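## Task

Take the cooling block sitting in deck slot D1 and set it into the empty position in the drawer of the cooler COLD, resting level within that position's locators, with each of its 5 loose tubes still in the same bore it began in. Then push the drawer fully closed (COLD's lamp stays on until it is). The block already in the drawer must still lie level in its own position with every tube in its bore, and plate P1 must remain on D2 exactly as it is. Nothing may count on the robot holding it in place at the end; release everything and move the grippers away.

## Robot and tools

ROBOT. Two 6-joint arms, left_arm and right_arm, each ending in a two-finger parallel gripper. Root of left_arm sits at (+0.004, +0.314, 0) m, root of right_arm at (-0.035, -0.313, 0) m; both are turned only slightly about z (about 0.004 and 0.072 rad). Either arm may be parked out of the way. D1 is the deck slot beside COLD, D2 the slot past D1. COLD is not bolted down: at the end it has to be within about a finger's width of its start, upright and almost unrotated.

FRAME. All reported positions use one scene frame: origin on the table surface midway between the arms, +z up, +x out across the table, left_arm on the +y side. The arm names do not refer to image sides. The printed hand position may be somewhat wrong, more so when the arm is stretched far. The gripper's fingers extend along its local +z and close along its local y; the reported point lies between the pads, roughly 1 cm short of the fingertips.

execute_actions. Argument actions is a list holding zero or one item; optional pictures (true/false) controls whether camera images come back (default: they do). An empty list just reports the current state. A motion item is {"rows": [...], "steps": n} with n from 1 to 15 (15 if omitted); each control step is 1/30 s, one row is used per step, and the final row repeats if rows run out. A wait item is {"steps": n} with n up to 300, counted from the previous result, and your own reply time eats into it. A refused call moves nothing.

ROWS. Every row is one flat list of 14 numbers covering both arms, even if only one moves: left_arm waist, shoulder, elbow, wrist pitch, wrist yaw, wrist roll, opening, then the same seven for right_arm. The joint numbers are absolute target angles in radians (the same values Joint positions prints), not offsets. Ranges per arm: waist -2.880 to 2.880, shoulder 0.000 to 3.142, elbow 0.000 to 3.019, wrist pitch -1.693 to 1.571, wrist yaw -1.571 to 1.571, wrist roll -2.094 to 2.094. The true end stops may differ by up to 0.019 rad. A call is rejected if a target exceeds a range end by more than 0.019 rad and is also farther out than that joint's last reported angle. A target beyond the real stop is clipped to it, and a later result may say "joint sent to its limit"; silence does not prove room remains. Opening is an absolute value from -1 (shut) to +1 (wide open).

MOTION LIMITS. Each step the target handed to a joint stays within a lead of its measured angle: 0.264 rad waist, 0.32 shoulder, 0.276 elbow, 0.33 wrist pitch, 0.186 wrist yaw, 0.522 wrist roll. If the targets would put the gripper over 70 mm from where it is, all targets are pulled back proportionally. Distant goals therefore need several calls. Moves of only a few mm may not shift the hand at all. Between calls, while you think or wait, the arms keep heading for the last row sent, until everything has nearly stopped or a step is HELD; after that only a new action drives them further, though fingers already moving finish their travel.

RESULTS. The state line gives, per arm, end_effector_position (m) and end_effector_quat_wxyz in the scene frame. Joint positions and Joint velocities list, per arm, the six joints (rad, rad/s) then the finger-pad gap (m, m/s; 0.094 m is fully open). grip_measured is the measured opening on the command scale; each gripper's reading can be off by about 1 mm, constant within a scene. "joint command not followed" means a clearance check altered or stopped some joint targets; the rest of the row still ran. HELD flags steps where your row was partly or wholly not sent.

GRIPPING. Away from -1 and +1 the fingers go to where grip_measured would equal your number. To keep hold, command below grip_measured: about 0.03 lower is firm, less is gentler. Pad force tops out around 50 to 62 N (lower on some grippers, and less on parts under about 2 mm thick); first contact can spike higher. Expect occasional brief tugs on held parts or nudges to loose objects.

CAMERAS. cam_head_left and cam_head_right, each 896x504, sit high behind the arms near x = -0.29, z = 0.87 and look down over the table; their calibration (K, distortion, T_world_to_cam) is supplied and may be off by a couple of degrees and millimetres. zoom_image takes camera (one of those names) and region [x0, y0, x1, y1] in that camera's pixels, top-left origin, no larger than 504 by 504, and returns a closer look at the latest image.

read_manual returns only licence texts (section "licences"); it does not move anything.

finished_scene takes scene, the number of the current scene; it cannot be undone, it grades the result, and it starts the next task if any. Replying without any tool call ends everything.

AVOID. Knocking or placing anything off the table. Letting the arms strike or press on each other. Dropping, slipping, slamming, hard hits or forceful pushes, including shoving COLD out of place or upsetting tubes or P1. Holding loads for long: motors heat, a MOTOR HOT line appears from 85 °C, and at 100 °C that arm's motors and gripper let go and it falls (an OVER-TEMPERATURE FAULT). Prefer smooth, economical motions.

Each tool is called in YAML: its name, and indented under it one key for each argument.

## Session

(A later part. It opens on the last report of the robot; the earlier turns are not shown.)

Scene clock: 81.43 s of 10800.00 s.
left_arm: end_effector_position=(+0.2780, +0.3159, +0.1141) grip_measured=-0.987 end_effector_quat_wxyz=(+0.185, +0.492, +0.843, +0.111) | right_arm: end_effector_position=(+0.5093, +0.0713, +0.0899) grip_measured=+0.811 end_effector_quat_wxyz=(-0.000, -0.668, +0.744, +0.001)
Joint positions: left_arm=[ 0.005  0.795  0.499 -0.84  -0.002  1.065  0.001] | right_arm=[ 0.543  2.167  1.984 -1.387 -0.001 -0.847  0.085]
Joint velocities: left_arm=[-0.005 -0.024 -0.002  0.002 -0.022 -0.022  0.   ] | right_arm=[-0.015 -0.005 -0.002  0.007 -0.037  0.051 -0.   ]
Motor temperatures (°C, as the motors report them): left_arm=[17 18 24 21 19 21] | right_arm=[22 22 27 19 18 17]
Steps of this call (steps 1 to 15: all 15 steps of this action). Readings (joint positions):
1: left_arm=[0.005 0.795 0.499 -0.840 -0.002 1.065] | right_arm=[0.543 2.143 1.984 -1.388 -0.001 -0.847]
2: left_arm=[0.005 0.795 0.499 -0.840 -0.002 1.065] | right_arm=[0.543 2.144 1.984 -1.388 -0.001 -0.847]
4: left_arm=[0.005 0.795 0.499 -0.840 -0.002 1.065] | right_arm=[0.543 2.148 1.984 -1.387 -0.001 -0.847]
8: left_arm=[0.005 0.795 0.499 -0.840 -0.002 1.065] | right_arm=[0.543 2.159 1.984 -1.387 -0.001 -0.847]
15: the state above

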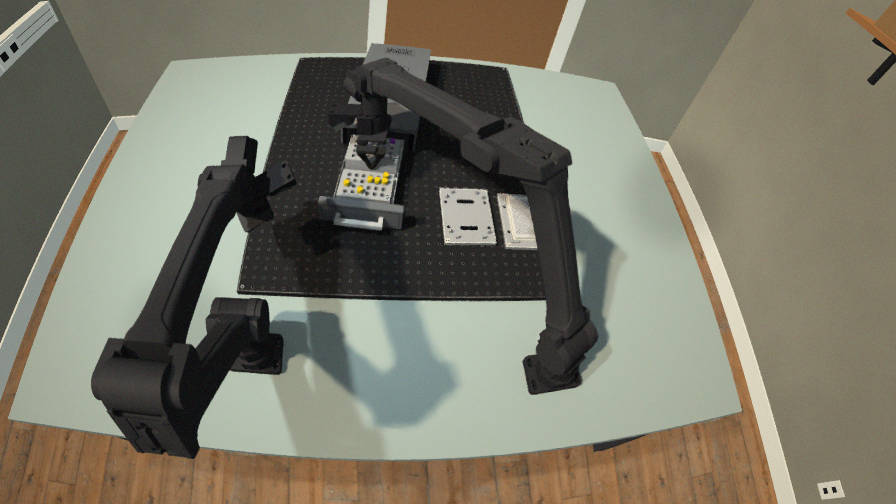

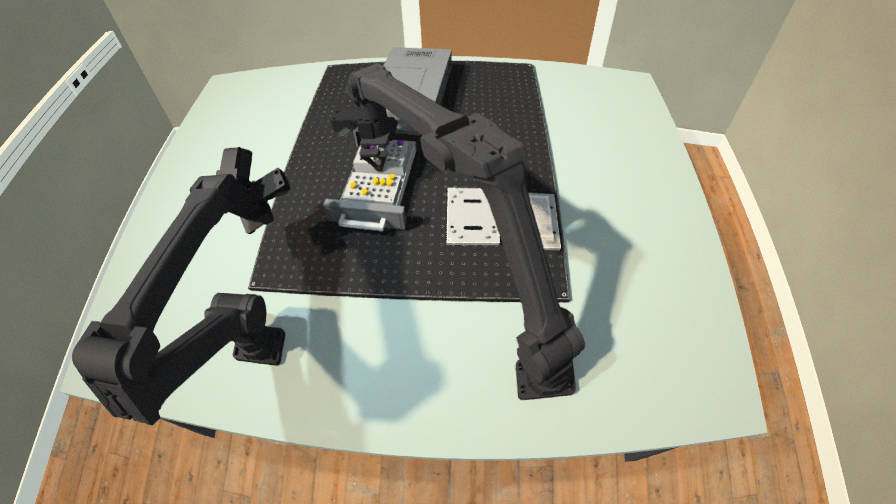

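execute_actions:
  actions:
    - {"rows":[[0,0.8,0.5,-0.85,0,1.07,-1,0.54,2.14,2.005,-1.355,0,-0.855,0.76]]}

zoom_image:
  camera: "cam_head_right"
  region: [320, 115, 440, 235]

Scene clock: 83.07 s of 10800.00 s.
left_arm: end_effector_position=(+0.2780, +0.3159, +0.1141) grip_measured=-0.987 end_effector_quat_wxyz=(+0.185, +0.492, +0.843, +0.111) | right_arm: end_effector_position=(+0.5087, +0.0709, +0.0683) grip_measured=+0.811 end_effector_quat_wxyz=(-0.008, -0.668, +0.744, +0.002)
Joint positions: left_arm=[ 0.005  0.795  0.499 -0.84  -0.002  1.065  0.001] | right_arm=[ 0.543  2.191  1.966 -1.362 -0.001 -0.848  0.085]
Joint velocities: left_arm=[-0.005 -0.015 -0.007  0.002 -0.066  0.007 -0.   ] | right_arm=[-0.005 -0.015  0.007  0.007  0.037  0.095  0.001]
Motor temperatures (°C, as the motors report them): left_arm=[17 18 24 21 19 21] | right_arm=[22 22 27 19 18 17]
Steps of this call (steps 1 to 15: the robot went on to your last target; steps 16 to 34: nothing new was sent; steps 35 to 49: all 15 steps of this action). Readings (joint positions):
35: left_arm=[0.005 0.795 0.499 -0.840 -0.002 1.065] | right_arm=[0.543 2.168 1.981 -1.384 -0.001 -0.847]
36: left_arm=[0.005 0.795 0.499 -0.840 -0.002 1.065] | right_arm=[0.543 2.168 1.979 -1.378 -0.001 -0.847]
38: left_arm=[0.005 0.795 0.499 -0.840 -0.002 1.065] | right_arm=[0.543 2.172 1.975 -1.368 -0.001 -0.847]
42: left_arm=[0.005 0.795 0.499 -0.840 -0.002 1.065] | right_arm=[0.543 2.184 1.969 -1.364 -0.001 -0.847]
49: the state above

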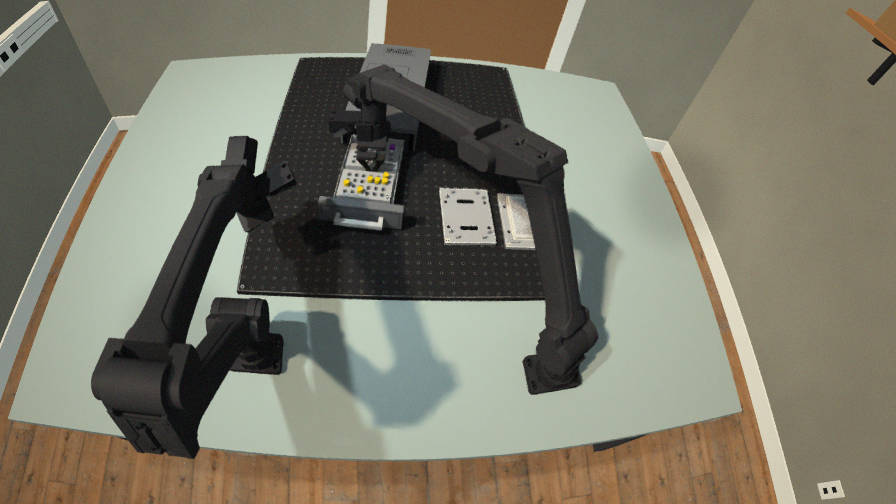

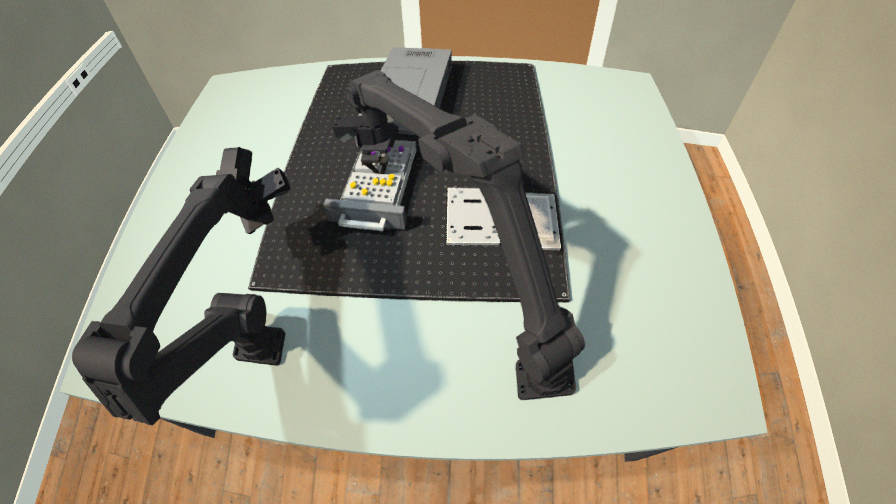

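Region (320, 115, 440, 235) of cam_head_right's 896x504 image, scaled by 4.200, with more detail than that image has.

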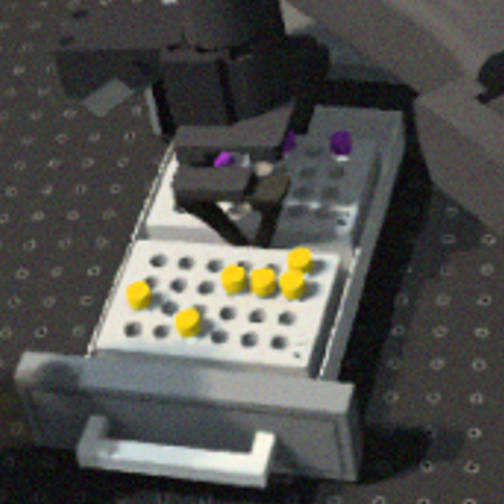

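execute_actions:
  actions:
    - {"rows":[[0,0.8,0.5,-0.85,0,1.07,-1,0.525,2.155,2.005,-1.325,0,-0.855,0.76]]}
  pictures: false

execute_actions:
  actions:
    - {"rows":[[0,0.8,0.5,-0.85,0,1.07,-1,0.535,2.19,1.99,-1.335,0,-0.855,0.76]]}
  pictures: false

execute_actions:
  actions:
    - {"rows":[[0,0.8,0.5,-0.85,0,1.07,-1,0.535,2.19,1.99,-1.335,0,-0.855,0.93]]}

zoom_image:
  camera: "cam_head_right"
  region: [320, 115, 440, 235]

Scene clock: 85.40 s of 10800.00 s.
left_arm: end_effector_position=(+0.2780, +0.3159, +0.1141) grip_measured=-0.987 end_effector_quat_wxyz=(+0.185, +0.492, +0.843, +0.111) | right_arm: end_effector_position=(+0.5145, +0.0726, +0.0680) grip_measured=+0.811 end_effector_quat_wxyz=(+0.003, -0.668, +0.745, -0.000)
Joint positions: left_arm=[ 0.005  0.795  0.499 -0.84  -0.002  1.065  0.001] | right_arm=[ 0.54   2.191  1.966 -1.339 -0.    -0.849  0.085]
Joint velocities: left_arm=[ 0.005 -0.005 -0.007  0.002  0.007 -0.095 -0.001] | right_arm=[ 0.005 -0.024  0.017  0.002 -0.037 -0.022  0.001]
Motor temperatures (°C, as the motors report them): left_arm=[17 18 24 21 19 21] | right_arm=[22 22 27 19 18 17]
Steps of this call (steps 1 to 15: the robot went on to your last target; steps 16 to 55: nothing new was sent; steps 56 to 70: all 15 steps of this action). Readings (joint positions):
56: left_arm=[0.005 0.795 0.499 -0.840 -0.002 1.065] | right_arm=[0.543 2.191 1.966 -1.358 -0.001 -0.849]
57: left_arm=[0.005 0.795 0.499 -0.840 -0.002 1.065] | right_arm=[0.543 2.191 1.966 -1.352 -0.001 -0.849]
59: left_arm=[0.005 0.795 0.499 -0.840 -0.002 1.065] | right_arm=[0.542 2.191 1.966 -1.345 -0.000 -0.849]
63: left_arm=[0.005 0.795 0.499 -0.840 -0.002 1.065] | right_arm=[0.540 2.191 1.966 -1.339 -0.000 -0.849]
70: the state above

Scene clock: 85.90 s of 10800.00 s.
left_arm: end_effector_position=(+0.2780, +0.3159, +0.1141) grip_measured=-0.987 end_effector_quat_wxyz=(+0.185, +0.492, +0.843, +0.111) | right_arm: end_effector_position=(+0.5143, +0.0723, +0.0659) grip_measured=+0.811 end_effector_quat_wxyz=(+0.002, -0.667, +0.745, +0.002)
Joint positions: left_arm=[ 0.005  0.795  0.499 -0.84  -0.002  1.065  0.001] | right_arm=[ 0.539  2.194  1.966 -1.339 -0.004 -0.85   0.085]
Joint velocities: left_arm=[-0.005 -0.005 -0.007 -0.012 -0.022 -0.007 -0.   ] | right_arm=[ 0.015 -0.015 -0.012 -0.012 -0.051  0.007 -0.001]
Motor temperatures (°C, as the motors report them): left_arm=[17 18 24 21 19 21] | right_arm=[22 22 27 19 18 17]
Steps of this call (steps 1 to 15: all 15 steps of this action). Readings (joint positions):
1: left_arm=[0.005 0.795 0.499 -0.840 -0.002 1.065] | right_arm=[0.540 2.193 1.966 -1.339 -0.000 -0.849]
2: left_arm=[0.005 0.795 0.499 -0.840 -0.002 1.065] | right_arm=[0.540 2.194 1.966 -1.339 -0.001 -0.849]
4: left_arm=[0.005 0.795 0.499 -0.840 -0.002 1.065] | right_arm=[0.539 2.194 1.966 -1.339 -0.004 -0.850]
8: left_arm=[0.005 0.795 0.499 -0.840 -0.002 1.065] | right_arm=[0.539 2.194 1.966 -1.339 -0.004 -0.850]
15: the state above

Scene clock: 86.40 s of 10800.00 s.
left_arm: end_effector_position=(+0.2780, +0.3159, +0.1141) grip_measured=-0.987 end_effector_quat_wxyz=(+0.185, +0.492, +0.843, +0.111) | right_arm: end_effector_position=(+0.5145, +0.0721, +0.0659) grip_measured=+0.927 end_effector_quat_wxyz=(+0.002, -0.667, +0.745, +0.001)
Joint positions: left_arm=[ 0.005  0.795  0.499 -0.84  -0.002  1.065  0.001] | right_arm=[ 0.539  2.194  1.966 -1.339 -0.002 -0.85   0.091]
Joint velocities: left_arm=[-0.005 -0.015  0.002 -0.012 -0.066 -0.037  0.   ] | right_arm=[-0.005  0.005 -0.002 -0.002 -0.007 -0.007  0.   ]
Motor temperatures (°C, as the motors report them): left_arm=[17 18 24 21 19 21] | right_arm=[22 22 27 19 18 17]
Steps of this call (steps 1 to 15: all 15 steps of this action). Readings (joint positions):
1: left_arm=[0.005 0.795 0.499 -0.840 -0.002 1.065] | right_arm=[0.539 2.194 1.966 -1.339 -0.003 -0.850]
2: left_arm=[0.005 0.795 0.499 -0.840 -0.002 1.065] | right_arm=[0.539 2.194 1.966 -1.339 -0.003 -0.850]
4: left_arm=[0.005 0.795 0.499 -0.840 -0.002 1.065] | right_arm=[0.539 2.194 1.966 -1.339 -0.003 -0.850]
8: left_arm=[0.005 0.795 0.499 -0.840 -0.002 1.065] | right_arm=[0.539 2.194 1.966 -1.339 -0.002 -0.850]
15: the state above

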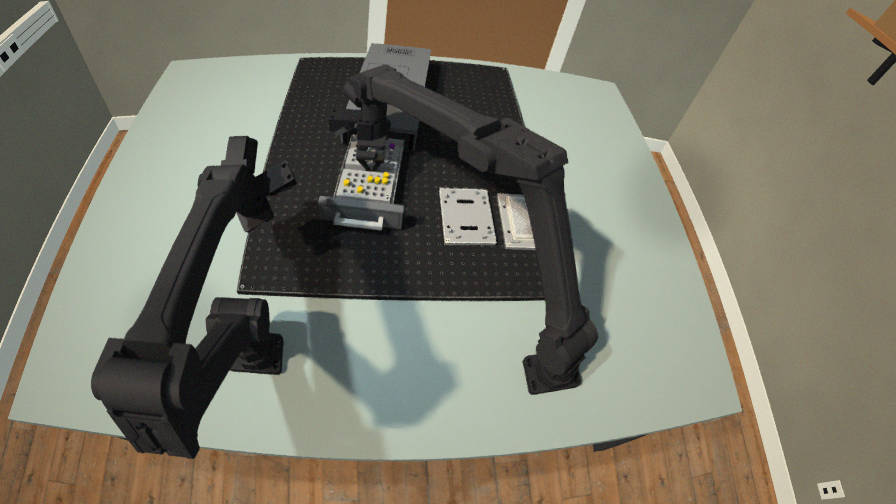

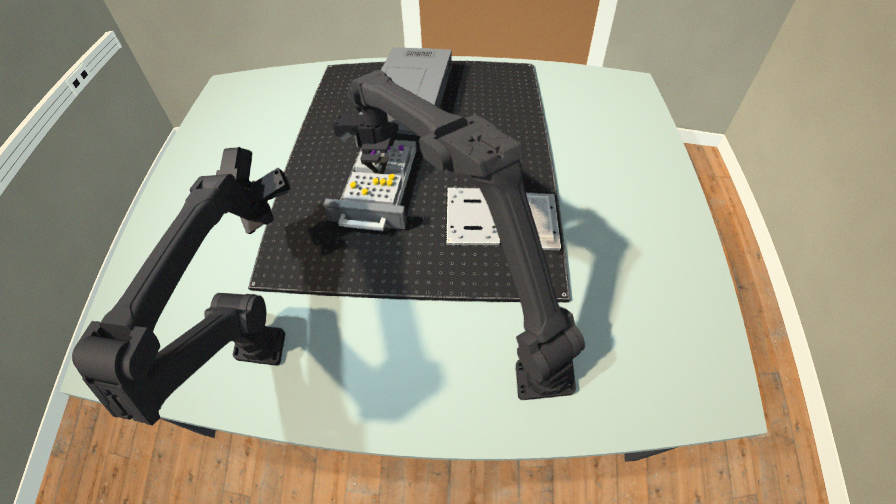

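Region (320, 115, 440, 235) of cam_head_right's 896x504 image, scaled by 4.200, with more detail than that image has.

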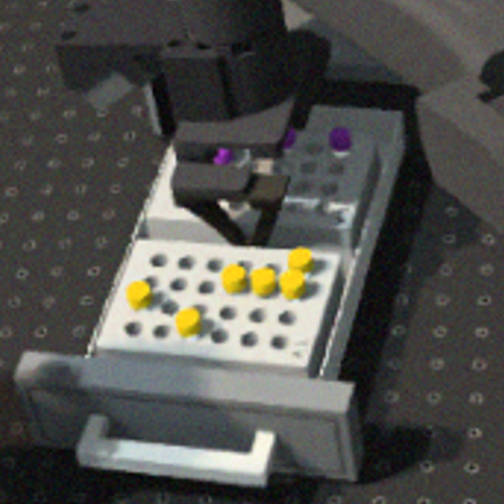

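execute_actions:
  actions:
    - {"rows":[[0,0.8,0.5,-0.85,0,1.07,-1,0.515,2.19,1.99,-1.3,0,-0.86,0.93]]}

zoom_image:
  camera: "cam_head_right"
  region: [320, 115, 440, 235]

zoom_image:
  camera: "cam_head_left"
  region: [310, 115, 430, 235]

Scene clock: 88.77 s of 10800.00 s.
left_arm: end_effector_position=(+0.2780, +0.3159, +0.1141) grip_measured=-0.987 end_effector_quat_wxyz=(+0.185, +0.492, +0.843, +0.111) | right_arm: end_effector_position=(+0.5206, +0.0735, +0.0660) grip_measured=+0.928 end_effector_quat_wxyz=(+0.014, -0.667, +0.745, -0.001)
Joint positions: left_arm=[ 0.005  0.795  0.499 -0.84  -0.002  1.065  0.001] | right_arm=[ 0.536  2.194  1.966 -1.315 -0.002 -0.852  0.091]
Joint velocities: left_arm=[-0.005 -0.005 -0.007 -0.012 -0.037  0.007 -0.001] | right_arm=[-0.005 -0.034 -0.002  0.002 -0.007  0.022  0.   ]
Motor temperatures (°C, as the motors report them): left_arm=[17 18 24 21 19 21] | right_arm=[22 22 26 19 18 17]
Steps of this call (steps 1 to 15: the robot went on to your last target; steps 16 to 56: nothing new was sent; steps 57 to 71: all 15 steps of this action). Readings (joint positions):
57: left_arm=[0.005 0.795 0.499 -0.840 -0.002 1.065] | right_arm=[0.539 2.194 1.966 -1.334 -0.002 -0.850]
58: left_arm=[0.005 0.795 0.499 -0.840 -0.002 1.065] | right_arm=[0.539 2.194 1.966 -1.327 -0.002 -0.851]
60: left_arm=[0.005 0.795 0.499 -0.840 -0.002 1.065] | right_arm=[0.538 2.194 1.966 -1.322 -0.002 -0.852]
64: left_arm=[0.005 0.795 0.499 -0.840 -0.002 1.065] | right_arm=[0.536 2.194 1.966 -1.317 -0.002 -0.852]
71: the state above

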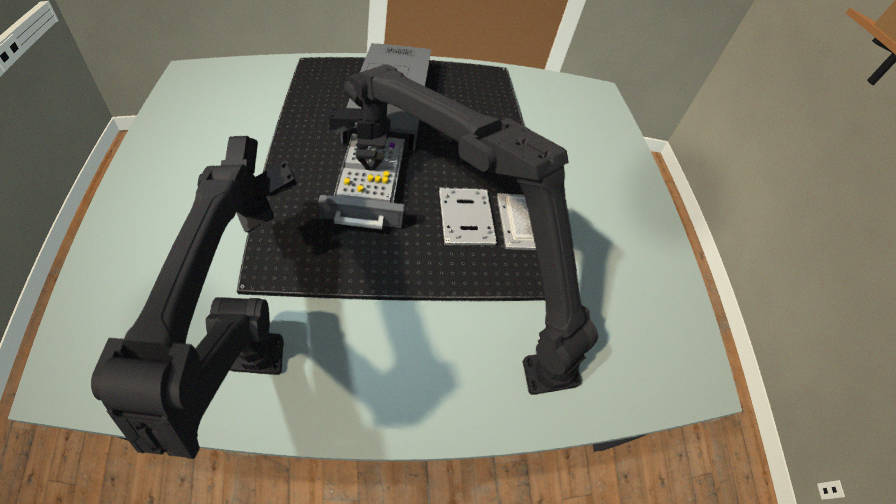

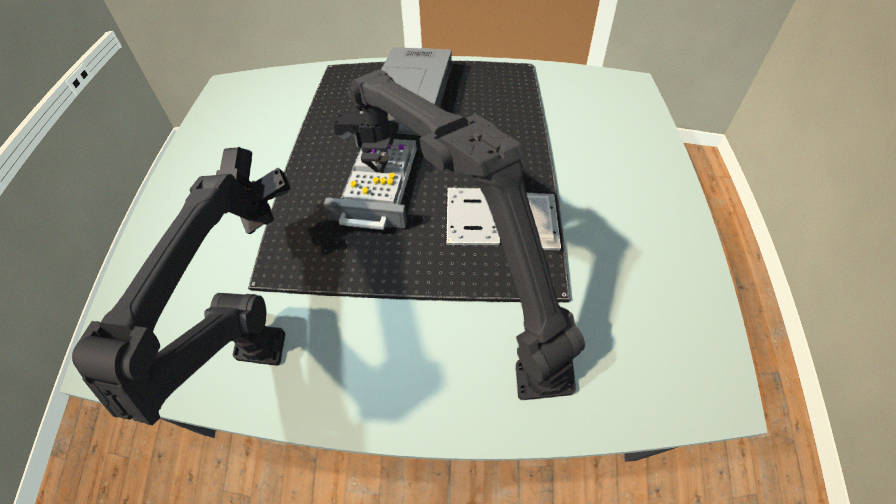

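Region (320, 115, 440, 235) of cam_head_right's 896x504 image, scaled by 4.200, with more detail than that image has.

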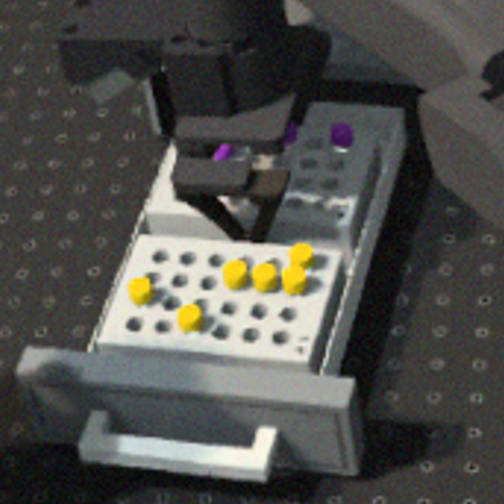

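Region (310, 115, 430, 235) of cam_head_left's 896x504 image, scaled by 4.200, with more detail than that image has.

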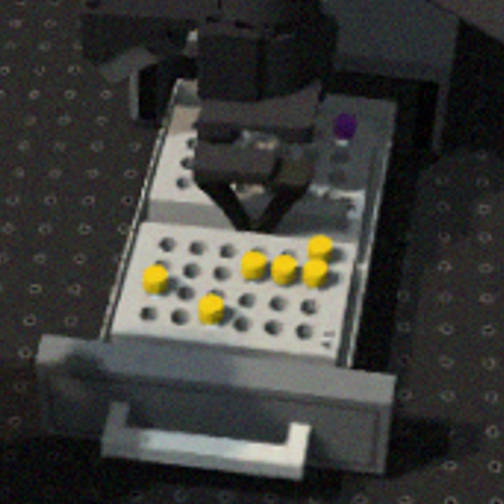

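execute_actions:
  actions:
    - {"rows":[[0,0.8,0.5,-0.85,0,1.07,-1,0.56,2.19,1.99,-1.4,0,-0.85,0.9]]}
  pictures: false

execute_actions:
  actions:
    - {"rows":[[0,0.8,0.5,-0.85,0,1.07,-1,0.57,2.19,1.99,-1.43,0,-0.85,0.9]]}

zoom_image:
  camera: "cam_head_right"
  region: [320, 115, 440, 235]

Scene clock: 91.20 s of 10800.00 s.
left_arm: end_effector_position=(+0.2780, +0.3159, +0.1141) grip_measured=-0.987 end_effector_quat_wxyz=(+0.185, +0.492, +0.843, +0.111) | right_arm: end_effector_position=(+0.5065, +0.0662, +0.0661) grip_measured=+0.903 end_effector_quat_wxyz=(-0.018, -0.669, +0.743, +0.002)
Joint positions: left_arm=[ 0.005  0.795  0.499 -0.84  -0.002  1.065  0.001] | right_arm=[ 0.539  2.194  1.966 -1.379  0.001 -0.853  0.089]
Joint velocities: left_arm=[-0.005 -0.005  0.002 -0.002 -0.051  0.022 -0.001] | right_arm=[ 0.005 -0.015  0.007  0.002  0.051 -0.007  0.002]
Motor temperatures (°C, as the motors report them): left_arm=[17 18 24 21 19 21] | right_arm=[22 22 26 19 18 17]
Steps of this call (steps 1 to 15: the robot went on to your last target; steps 16 to 58: nothing new was sent; steps 59 to 73: all 15 steps of this action). Readings (joint positions):
59: left_arm=[0.005 0.795 0.499 -0.840 -0.002 1.065] | right_arm=[0.536 2.194 1.966 -1.329 -0.002 -0.852]
60: left_arm=[0.005 0.795 0.499 -0.840 -0.002 1.065] | right_arm=[0.536 2.194 1.966 -1.345 -0.000 -0.853]
62: left_arm=[0.005 0.795 0.499 -0.840 -0.002 1.065] | right_arm=[0.537 2.194 1.966 -1.367 0.000 -0.853]
66: left_arm=[0.005 0.795 0.499 -0.840 -0.002 1.065] | right_arm=[0.539 2.194 1.966 -1.379 0.001 -0.853]
73: the state above

Scene clock: 91.70 s of 10800.00 s.
left_arm: end_effector_position=(+0.2780, +0.3159, +0.1141) grip_measured=-0.987 end_effector_quat_wxyz=(+0.185, +0.492, +0.843, +0.111) | right_arm: end_effector_position=(+0.5042, +0.0643, +0.0662) grip_measured=+0.902 end_effector_quat_wxyz=(-0.025, -0.667, +0.745, -0.000)
Joint positions: left_arm=[ 0.005  0.795  0.499 -0.84  -0.002  1.065  0.001] | right_arm=[ 0.541  2.194  1.966 -1.391  0.006 -0.847  0.089]
Joint velocities: left_arm=[ 0.005 -0.024  0.002  0.007 -0.007 -0.051  0.001] | right_arm=[-0.005 -0.005 -0.002 -0.002 -0.066 -0.051 -0.001]
Motor temperatures (°C, as the motors report them): left_arm=[17 18 24 21 19 21] | right_arm=[22 22 26 19 18 17]
Steps of this call (steps 1 to 15: all 15 steps of this action). Readings (joint positions):
1: left_arm=[0.005 0.795 0.499 -0.840 -0.002 1.065] | right_arm=[0.540 2.194 1.966 -1.383 0.001 -0.853]
2: left_arm=[0.005 0.795 0.499 -0.840 -0.002 1.065] | right_arm=[0.540 2.194 1.966 -1.386 0.002 -0.853]
4: left_arm=[0.005 0.795 0.499 -0.840 -0.002 1.065] | right_arm=[0.541 2.194 1.966 -1.390 0.005 -0.851]
8: left_arm=[0.005 0.795 0.499 -0.840 -0.002 1.065] | right_arm=[0.541 2.194 1.966 -1.391 0.006 -0.848]
15: the state above

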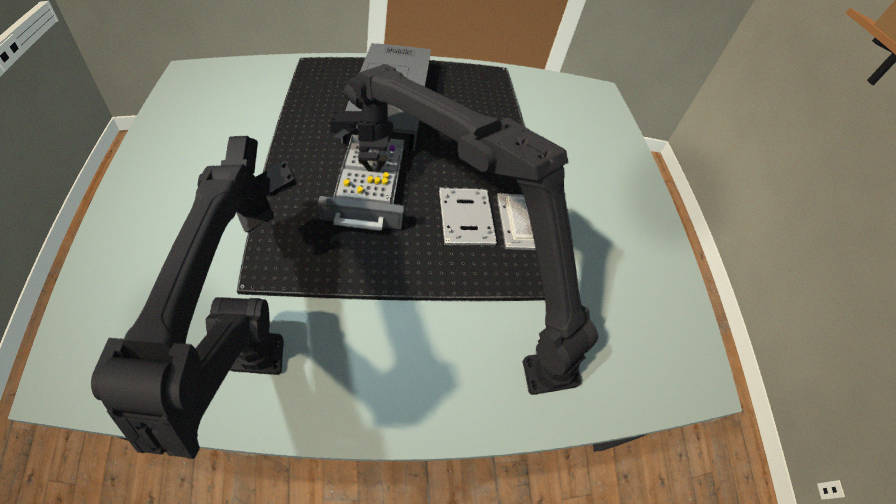

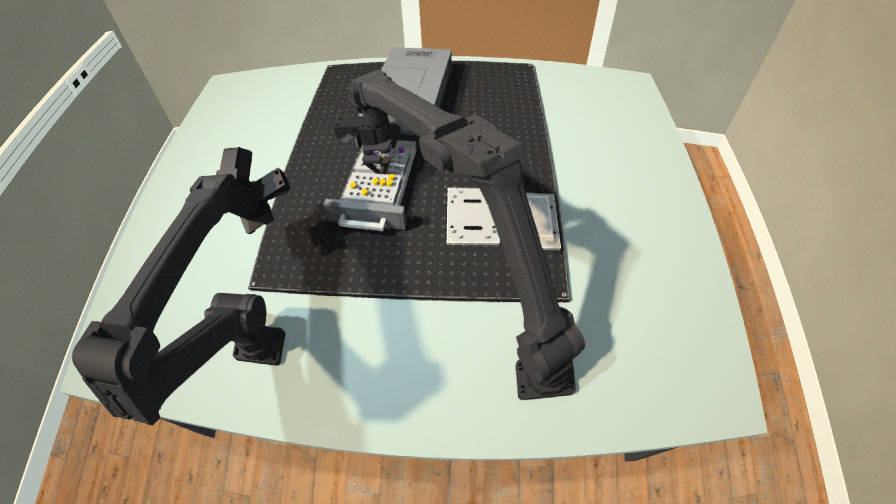

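Region (320, 115, 440, 235) of cam_head_right's 896x504 image, scaled by 4.200, with more detail than that image has.

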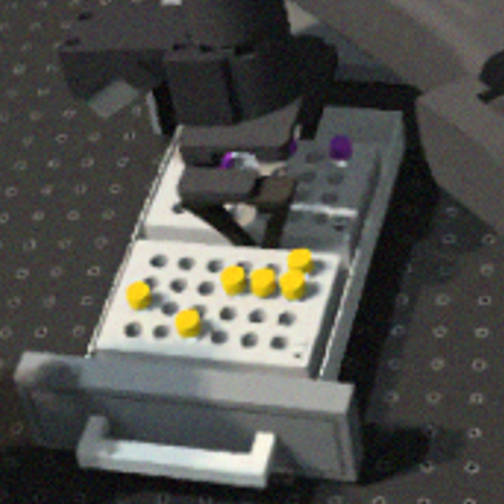

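execute_actions:
  actions:
    - {"rows":[[0,0.8,0.5,-0.85,0,1.07,-1,0.54,2.19,1.99,-1.365,0,-0.85,0.9],[0,0.8,0.5,-0.85,0,1.07,-1,0.54,2.17,1.99,-1.365,0,-0.85,0.9],[0,0.8,0.5,-0.85,0,1.07,-1,0.54,2.14,1.99,-1.38,0,-0.85,0.9],[0,0.8,0.5,-0.85,0,1.07,-1,0.54,1.9,1.99,-1.42,0,-0.85,0.9]]}
  pictures: false

execute_actions:
  actions:
    - {"steps":20}

zoom_image:
  camera: "cam_head_right"
  region: [335, 125, 425, 215]

zoom_image:
  camera: "cam_head_left"
  region: [325, 125, 415, 215]

Scene clock: 94.67 s of 10800.00 s.
left_arm: end_effector_position=(+0.2780, +0.3159, +0.1141) grip_measured=-0.987 end_effector_quat_wxyz=(+0.185, +0.492, +0.843, +0.111) | right_arm: end_effector_position=(+0.5009, +0.0625, +0.1845) grip_measured=+0.902 end_effector_quat_wxyz=(+0.063, -0.665, +0.744, -0.009)
Joint positions: left_arm=[ 0.005  0.795  0.499 -0.84  -0.002  1.065  0.001] | right_arm=[ 0.541  2.001  1.954 -1.397  0.004 -0.847  0.089]
Joint velocities: left_arm=[-0.015  0.015 -0.012  0.007 -0.037 -0.095 -0.001] | right_arm=[-0.005 -0.689 -0.007 -0.076  0.037 -0.022  0.   ]
Motor temperatures (°C, as the motors report them): left_arm=[17 18 24 21 19 21] | right_arm=[22 22 26 19 18 17]
Steps of this call (steps 1 to 15: the robot went on to your last target; steps 16 to 74: nothing new was sent; steps 75 to 89: all 15 steps of this action). Readings (joint positions):
75: left_arm=[0.005 0.795 0.499 -0.840 -0.002 1.065] | right_arm=[0.541 2.194 1.966 -1.387 0.006 -0.847]
76: left_arm=[0.005 0.795 0.499 -0.840 -0.002 1.065] | right_arm=[0.541 2.194 1.966 -1.382 0.004 -0.847]
78: left_arm=[0.005 0.795 0.499 -0.840 -0.002 1.065] | right_arm=[0.541 2.188 1.964 -1.381 0.004 -0.847]
82: left_arm=[0.005 0.795 0.499 -0.840 -0.002 1.065] | right_arm=[0.541 2.145 1.954 -1.382 0.004 -0.847]
89: the state above

Scene clock: 95.33 s of 10800.00 s.
left_arm: end_effector_position=(+0.2780, +0.3159, +0.1141) grip_measured=-0.987 end_effector_quat_wxyz=(+0.185, +0.492, +0.843, +0.111) | right_arm: end_effector_position=(+0.4917, +0.0564, +0.2578) grip_measured=+0.902 end_effector_quat_wxyz=(+0.116, -0.662, +0.740, -0.015)
Joint positions: left_arm=[ 0.005  0.795  0.499 -0.84  -0.002  1.065  0.001] | right_arm=[ 0.541  1.89   1.964 -1.41   0.002 -0.847  0.089]
Joint velocities: left_arm=[-0.005  0.015  0.007  0.012  0.007  0.037 -0.   ] | right_arm=[ 0.005 -0.005  0.007 -0.002 -0.007 -0.022 -0.002]
Motor temperatures (°C, as the motors report them): left_arm=[17 18 24 21 19 21] | right_arm=[22 22 26 19 18 17]
Steps of this call (steps 1 to 20: the robot went on to your last target). Readings (joint positions):
1: left_arm=[0.005 0.795 0.499 -0.840 -0.002 1.065] | right_arm=[0.541 1.977 1.954 -1.400 0.003 -0.847]
2: left_arm=[0.005 0.795 0.499 -0.840 -0.002 1.065] | right_arm=[0.541 1.954 1.954 -1.403 0.003 -0.847]
4: left_arm=[0.005 0.795 0.499 -0.840 -0.002 1.065] | right_arm=[0.541 1.912 1.954 -1.407 0.002 -0.847]
8: left_arm=[0.005 0.795 0.499 -0.840 -0.002 1.065] | right_arm=[0.541 1.872 1.963 -1.410 0.002 -0.847]
20: the state above

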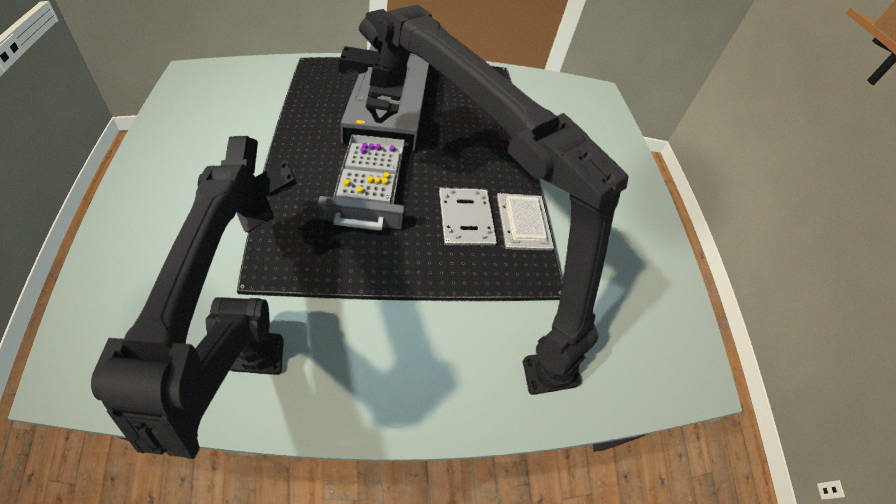

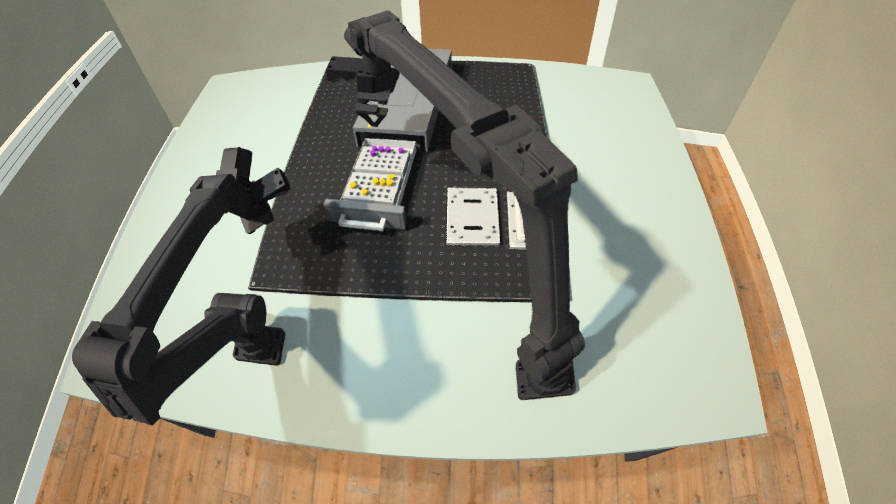

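Region (335, 125, 425, 215) of cam_head_right's 896x504 image, scaled by 5.600, with more detail than that image has.

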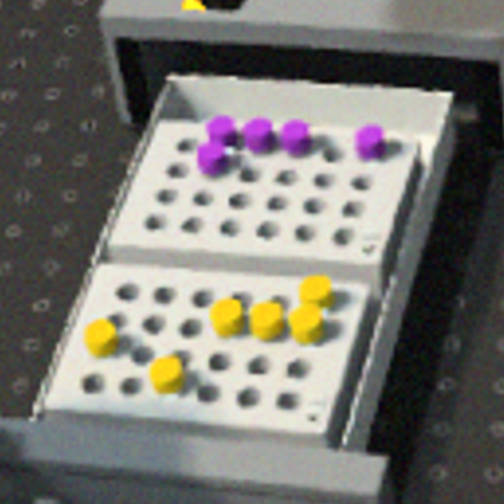

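Region (325, 125, 415, 215) of cam_head_left's 896x504 image, scaled by 5.600, with more detail than that image has.

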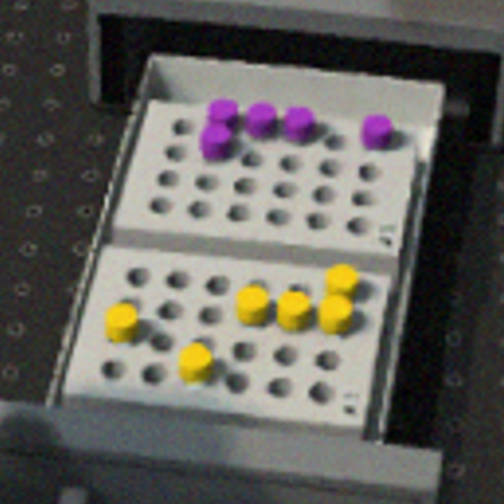

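zoom_image:
  camera: "cam_head_right"
  region: [380, 135, 425, 190]

zoom_image:
  camera: "cam_head_left"
  region: [330, 130, 375, 185]

Region (380, 135, 425, 190) of cam_head_right's 896x504 image, scaled by 9.164, with more detail than that image has; it fills the left 412 columns of this view, and the rest is white.

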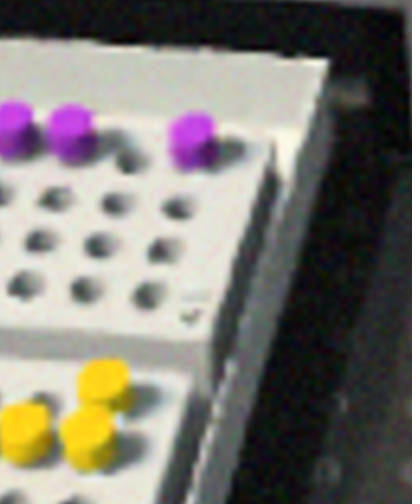

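Region (330, 130, 375, 185) of cam_head_left's 896x504 image, scaled by 9.164, with more detail than that image has; it fills the left 412 columns of this view, and the rest is white.

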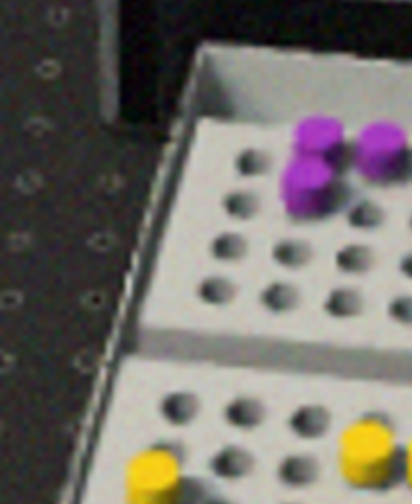

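execute_actions:
  actions:
    - {"rows":[[0,0.8,0.5,-0.85,0,1.07,-1,0.54,1.93,1.99,-1.372,0,-0.85,0.92],[0,0.8,0.5,-0.85,0,1.07,-1,0.54,1.95,1.99,-1.372,0,-0.85,0.92],[0,0.8,0.5,-0.85,0,1.07,-1,0.54,1.97,1.99,-1.372,0,-0.85,0.92],[0,0.8,0.5,-0.85,0,1.07,-1,0.54,1.99,1.99,-1.372,0,-0.85,0.92],[0,0.8,0.5,-0.85,0,1.07,-1,0.54,2.01,1.99,-1.372,0,-0.85,0.92],[0,0.8,0.5,-0.85,0,1.07,-1,0.54,2.03,1.99,-1.372,0,-0.85,0.92],[0,0.8,0.5,-0.85,0,1.07,-1,0.54,2.05,1.99,-1.372,0,-0.85,0.92],[0,0.8,0.5,-0.85,0,1.07,-1,0.54,2.09,1.99,-1.372,0,-0.85,0.92]]}
  pictures: false

execute_actions:
  actions:
    - {"rows":[[0,0.8,0.5,-0.85,0,1.07,-1,0.54,2.145,1.99,-1.372,0,-0.85,0.92]]}

zoom_image:
  camera: "cam_head_right"
  region: [320, 115, 440, 235]

Scene clock: 101.93 s of 10800.00 s.
left_arm: end_effector_position=(+0.2780, +0.3159, +0.1141) grip_measured=-0.987 end_effector_quat_wxyz=(+0.185, +0.492, +0.843, +0.111) | right_arm: end_effector_position=(+0.5072, +0.0673, +0.1076) grip_measured=+0.917 end_effector_quat_wxyz=(+0.011, -0.667, +0.745, -0.002)
Joint positions: left_arm=[ 0.005  0.795  0.499 -0.84  -0.002  1.065  0.001] | right_arm=[ 0.541  2.128  1.964 -1.384  0.002 -0.847  0.09 ]
Joint velocities: left_arm=[ 0.005 -0.034 -0.017  0.002  0.022 -0.051  0.001] | right_arm=[-0.015  0.21  -0.022 -0.002  0.007 -0.022  0.   ]
Motor temperatures (°C, as the motors report them): left_arm=[17 18 24 21 19 21] | right_arm=[22 22 26 19 18 17]
Steps of this call (steps 1 to 15: the robot went on to your last target; steps 16 to 90: nothing new was sent; then 3.10 s passed at rest; steps 91 to 105: all 15 steps of this action). Readings (joint positions):
91: left_arm=[0.005 0.795 0.499 -0.840 -0.002 1.065] | right_arm=[0.541 1.892 1.964 -1.407 0.002 -0.847]
92: left_arm=[0.005 0.795 0.499 -0.840 -0.002 1.065] | right_arm=[0.541 1.895 1.964 -1.399 0.002 -0.847]
94: left_arm=[0.005 0.795 0.499 -0.840 -0.002 1.065] | right_arm=[0.541 1.910 1.964 -1.390 0.002 -0.847]
98: left_arm=[0.005 0.795 0.499 -0.840 -0.002 1.065] | right_arm=[0.541 1.983 1.964 -1.386 0.002 -0.847]
105: the state above

Scene clock: 102.43 s of 10800.00 s.
left_arm: end_effector_position=(+0.2780, +0.3159, +0.1141) grip_measured=-0.987 end_effector_quat_wxyz=(+0.185, +0.492, +0.843, +0.111) | right_arm: end_effector_position=(+0.5071, +0.0673, +0.0967) grip_measured=+0.917 end_effector_quat_wxyz=(+0.004, -0.667, +0.745, -0.001)
Joint positions: left_arm=[ 0.005  0.795  0.499 -0.84  -0.002  1.065  0.001] | right_arm=[ 0.541  2.145  1.963 -1.381  0.002 -0.847  0.09 ]
Joint velocities: left_arm=[-0.005 -0.005  0.012 -0.012 -0.022 -0.007  0.   ] | right_arm=[-0.005 -0.015 -0.012  0.002 -0.007  0.037 -0.   ]
Motor temperatures (°C, as the motors report them): left_arm=[17 18 24 21 19 21] | right_arm=[22 22 26 19 18 17]
Steps of this call (steps 1 to 15: all 15 steps of this action). Readings (joint positions):
1: left_arm=[0.005 0.795 0.499 -0.840 -0.002 1.065] | right_arm=[0.541 2.137 1.963 -1.384 0.002 -0.847]
2: left_arm=[0.005 0.795 0.499 -0.840 -0.002 1.065] | right_arm=[0.541 2.141 1.963 -1.381 0.002 -0.847]
4: left_arm=[0.005 0.795 0.499 -0.840 -0.002 1.065] | right_arm=[0.541 2.145 1.963 -1.381 0.002 -0.847]
8: left_arm=[0.005 0.795 0.499 -0.840 -0.002 1.065] | right_arm=[0.541 2.145 1.963 -1.381 0.002 -0.847]
15: the state above

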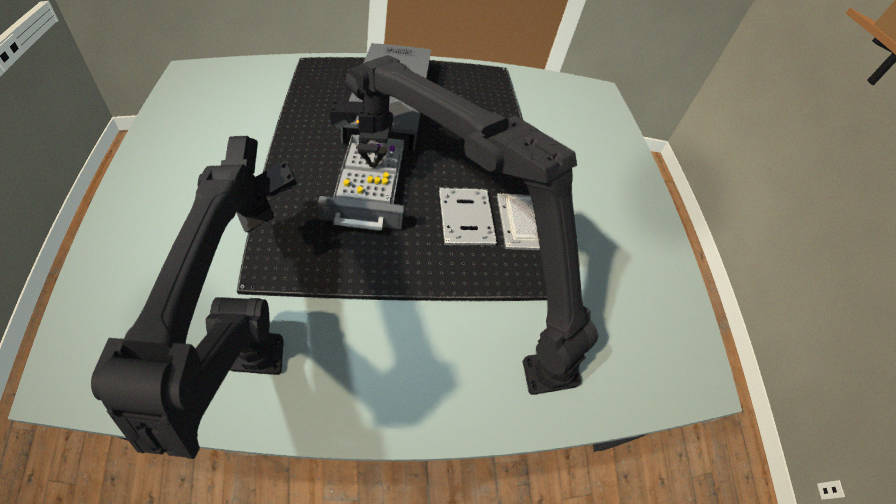

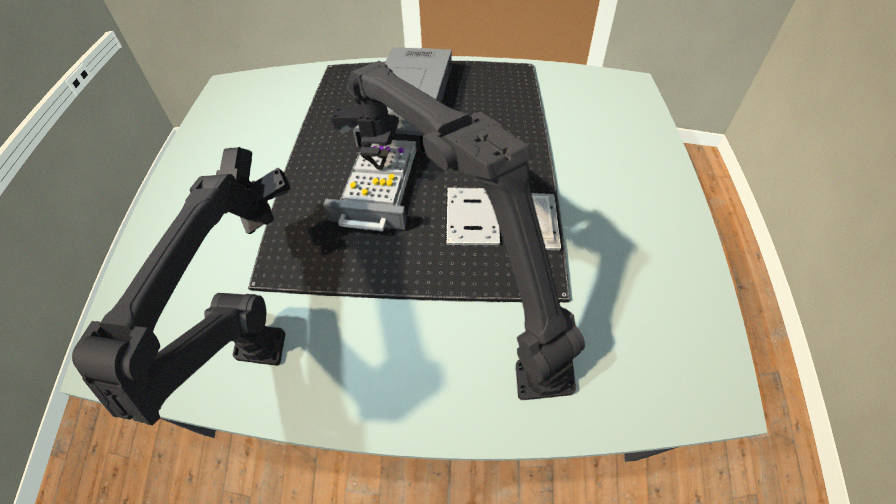

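Region (320, 115, 440, 235) of cam_head_right's 896x504 image, scaled by 4.200, with more detail than that image has.

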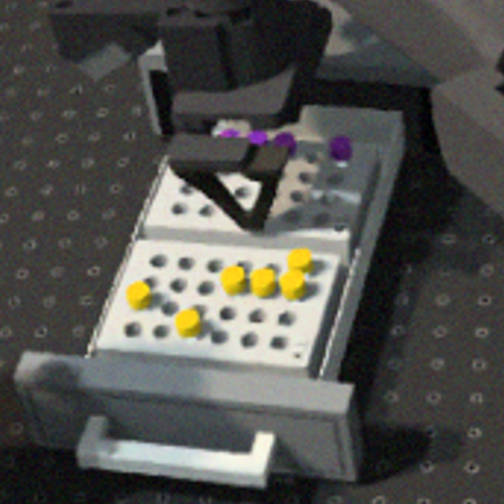

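Lowering the right hand while bringing the left back to hold the handle.

execute_actions:
  actions:
    - {"rows":[[-0.62,0.85,0.55,-0.85,0,1.07,-0.2,0.54,2.195,1.99,-1.372,0,-0.85,0.92]]}
  pictures: false

execute_actions:
  actions:
    - {"rows":[[-0.627,0.95,0.6,-0.8,0,1.07,-0.2,0.54,2.19,1.99,-1.372,0,-0.85,0.92],[-0.627,1.0,0.62,-0.77,0,1.07,-0.2,0.54,2.19,1.99,-1.372,0,-0.85,0.92],[-0.627,1.05,0.64,-0.74,0,1.07,-0.2,0.54,2.19,1.99,-1.372,0,-0.85,0.92],[-0.627,1.1,0.66,-0.71,0,1.07,-0.2,0.54,2.19,1.99,-1.372,0,-0.85,0.92],[-0.627,1.15,0.67,-0.67,0,1.07,-0.2,0.54,2.19,1.99,-1.372,0,-0.85,0.92],[-0.627,1.2,0.67,-0.6,0,1.07,-0.2,0.54,2.19,1.99,-1.372,0,-0.85,0.92]]}
  pictures: false

Scene clock: 105.17 s of 10800.00 s.
left_arm: end_effector_position=(+0.2253, +0.1537, +0.1021) grip_measured=-0.203 end_effector_quat_wxyz=(+0.188, +0.734, +0.652, +0.041) | right_arm: end_effector_position=(+0.5056, +0.0662, +0.0677) grip_measured=+0.917 end_effector_quat_wxyz=(-0.018, -0.667, +0.745, +0.001)
Joint positions: left_arm=[-0.627  0.844  0.5   -0.84   0.002  1.065  0.037] | right_arm=[ 0.541  2.19   1.963 -1.38   0.002 -0.847  0.09 ]
Joint velocities: left_arm=[ 0.093 -0.024 -0.007  0.012  0.037 -0.022 -0.   ] | right_arm=[ 0.005  0.005  0.002 -0.017 -0.022 -0.051  0.   ]
Motor temperatures (°C, as the motors report them): left_arm=[17 18 24 21 19 21] | right_arm=[22 22 26 19 18 17]
Steps of this call (steps 1 to 15: the robot went on to your last target; steps 16 to 67: nothing new was sent; steps 68 to 82: all 15 steps of this action). Readings (joint positions):
68: left_arm=[-0.022 0.798 0.499 -0.840 -0.011 1.065] | right_arm=[0.541 2.148 1.963 -1.381 0.002 -0.847]
69: left_arm=[-0.090 0.805 0.500 -0.840 -0.011 1.065] | right_arm=[0.541 2.149 1.963 -1.381 0.002 -0.847]
71: left_arm=[-0.274 0.826 0.500 -0.840 -0.006 1.065] | right_arm=[0.541 2.159 1.963 -1.381 0.002 -0.847]
75: left_arm=[-0.618 0.844 0.500 -0.840 0.006 1.065] | right_arm=[0.541 2.181 1.963 -1.381 0.002 -0.847]
82: the state above

Scene clock: 105.67 s of 10800.00 s.
left_arm: end_effector_position=(+0.3044, +0.0978, +0.0792) grip_measured=-0.203 end_effector_quat_wxyz=(+0.194, +0.732, +0.651, +0.044) | right_arm: end_effector_position=(+0.5065, +0.0665, +0.0677) grip_measured=+0.917 end_effector_quat_wxyz=(-0.016, -0.667, +0.745, +0.000)
Joint positions: left_arm=[-0.626  1.208  0.647 -0.611 -0.001  1.065  0.037] | right_arm=[ 0.541  2.19   1.963 -1.376  0.004 -0.847  0.09 ]
Joint velocities: left_arm=[-0.005 -0.015 -0.007 -0.002  0.037  0.037  0.001] | right_arm=[-0.005  0.015 -0.007 -0.002 -0.037  0.051 -0.001]
Motor temperatures (°C, as the motors report them): left_arm=[17 18 24 21 19 21] | right_arm=[22 22 26 19 18 17]
Steps of this call (steps 1 to 15: all 15 steps of this action). Readings (joint positions):
1: left_arm=[-0.626 0.851 0.503 -0.838 0.001 1.065] | right_arm=[0.541 2.190 1.963 -1.380 0.002 -0.847]
2: left_arm=[-0.626 0.873 0.512 -0.829 0.001 1.065] | right_arm=[0.541 2.190 1.963 -1.380 0.002 -0.847]
4: left_arm=[-0.626 0.959 0.549 -0.787 0.001 1.065] | right_arm=[0.541 2.190 1.963 -1.380 0.002 -0.847]
8: left_arm=[-0.626 1.177 0.633 -0.641 0.001 1.065] | right_arm=[0.541 2.190 1.963 -1.380 0.002 -0.847]
15: the state above


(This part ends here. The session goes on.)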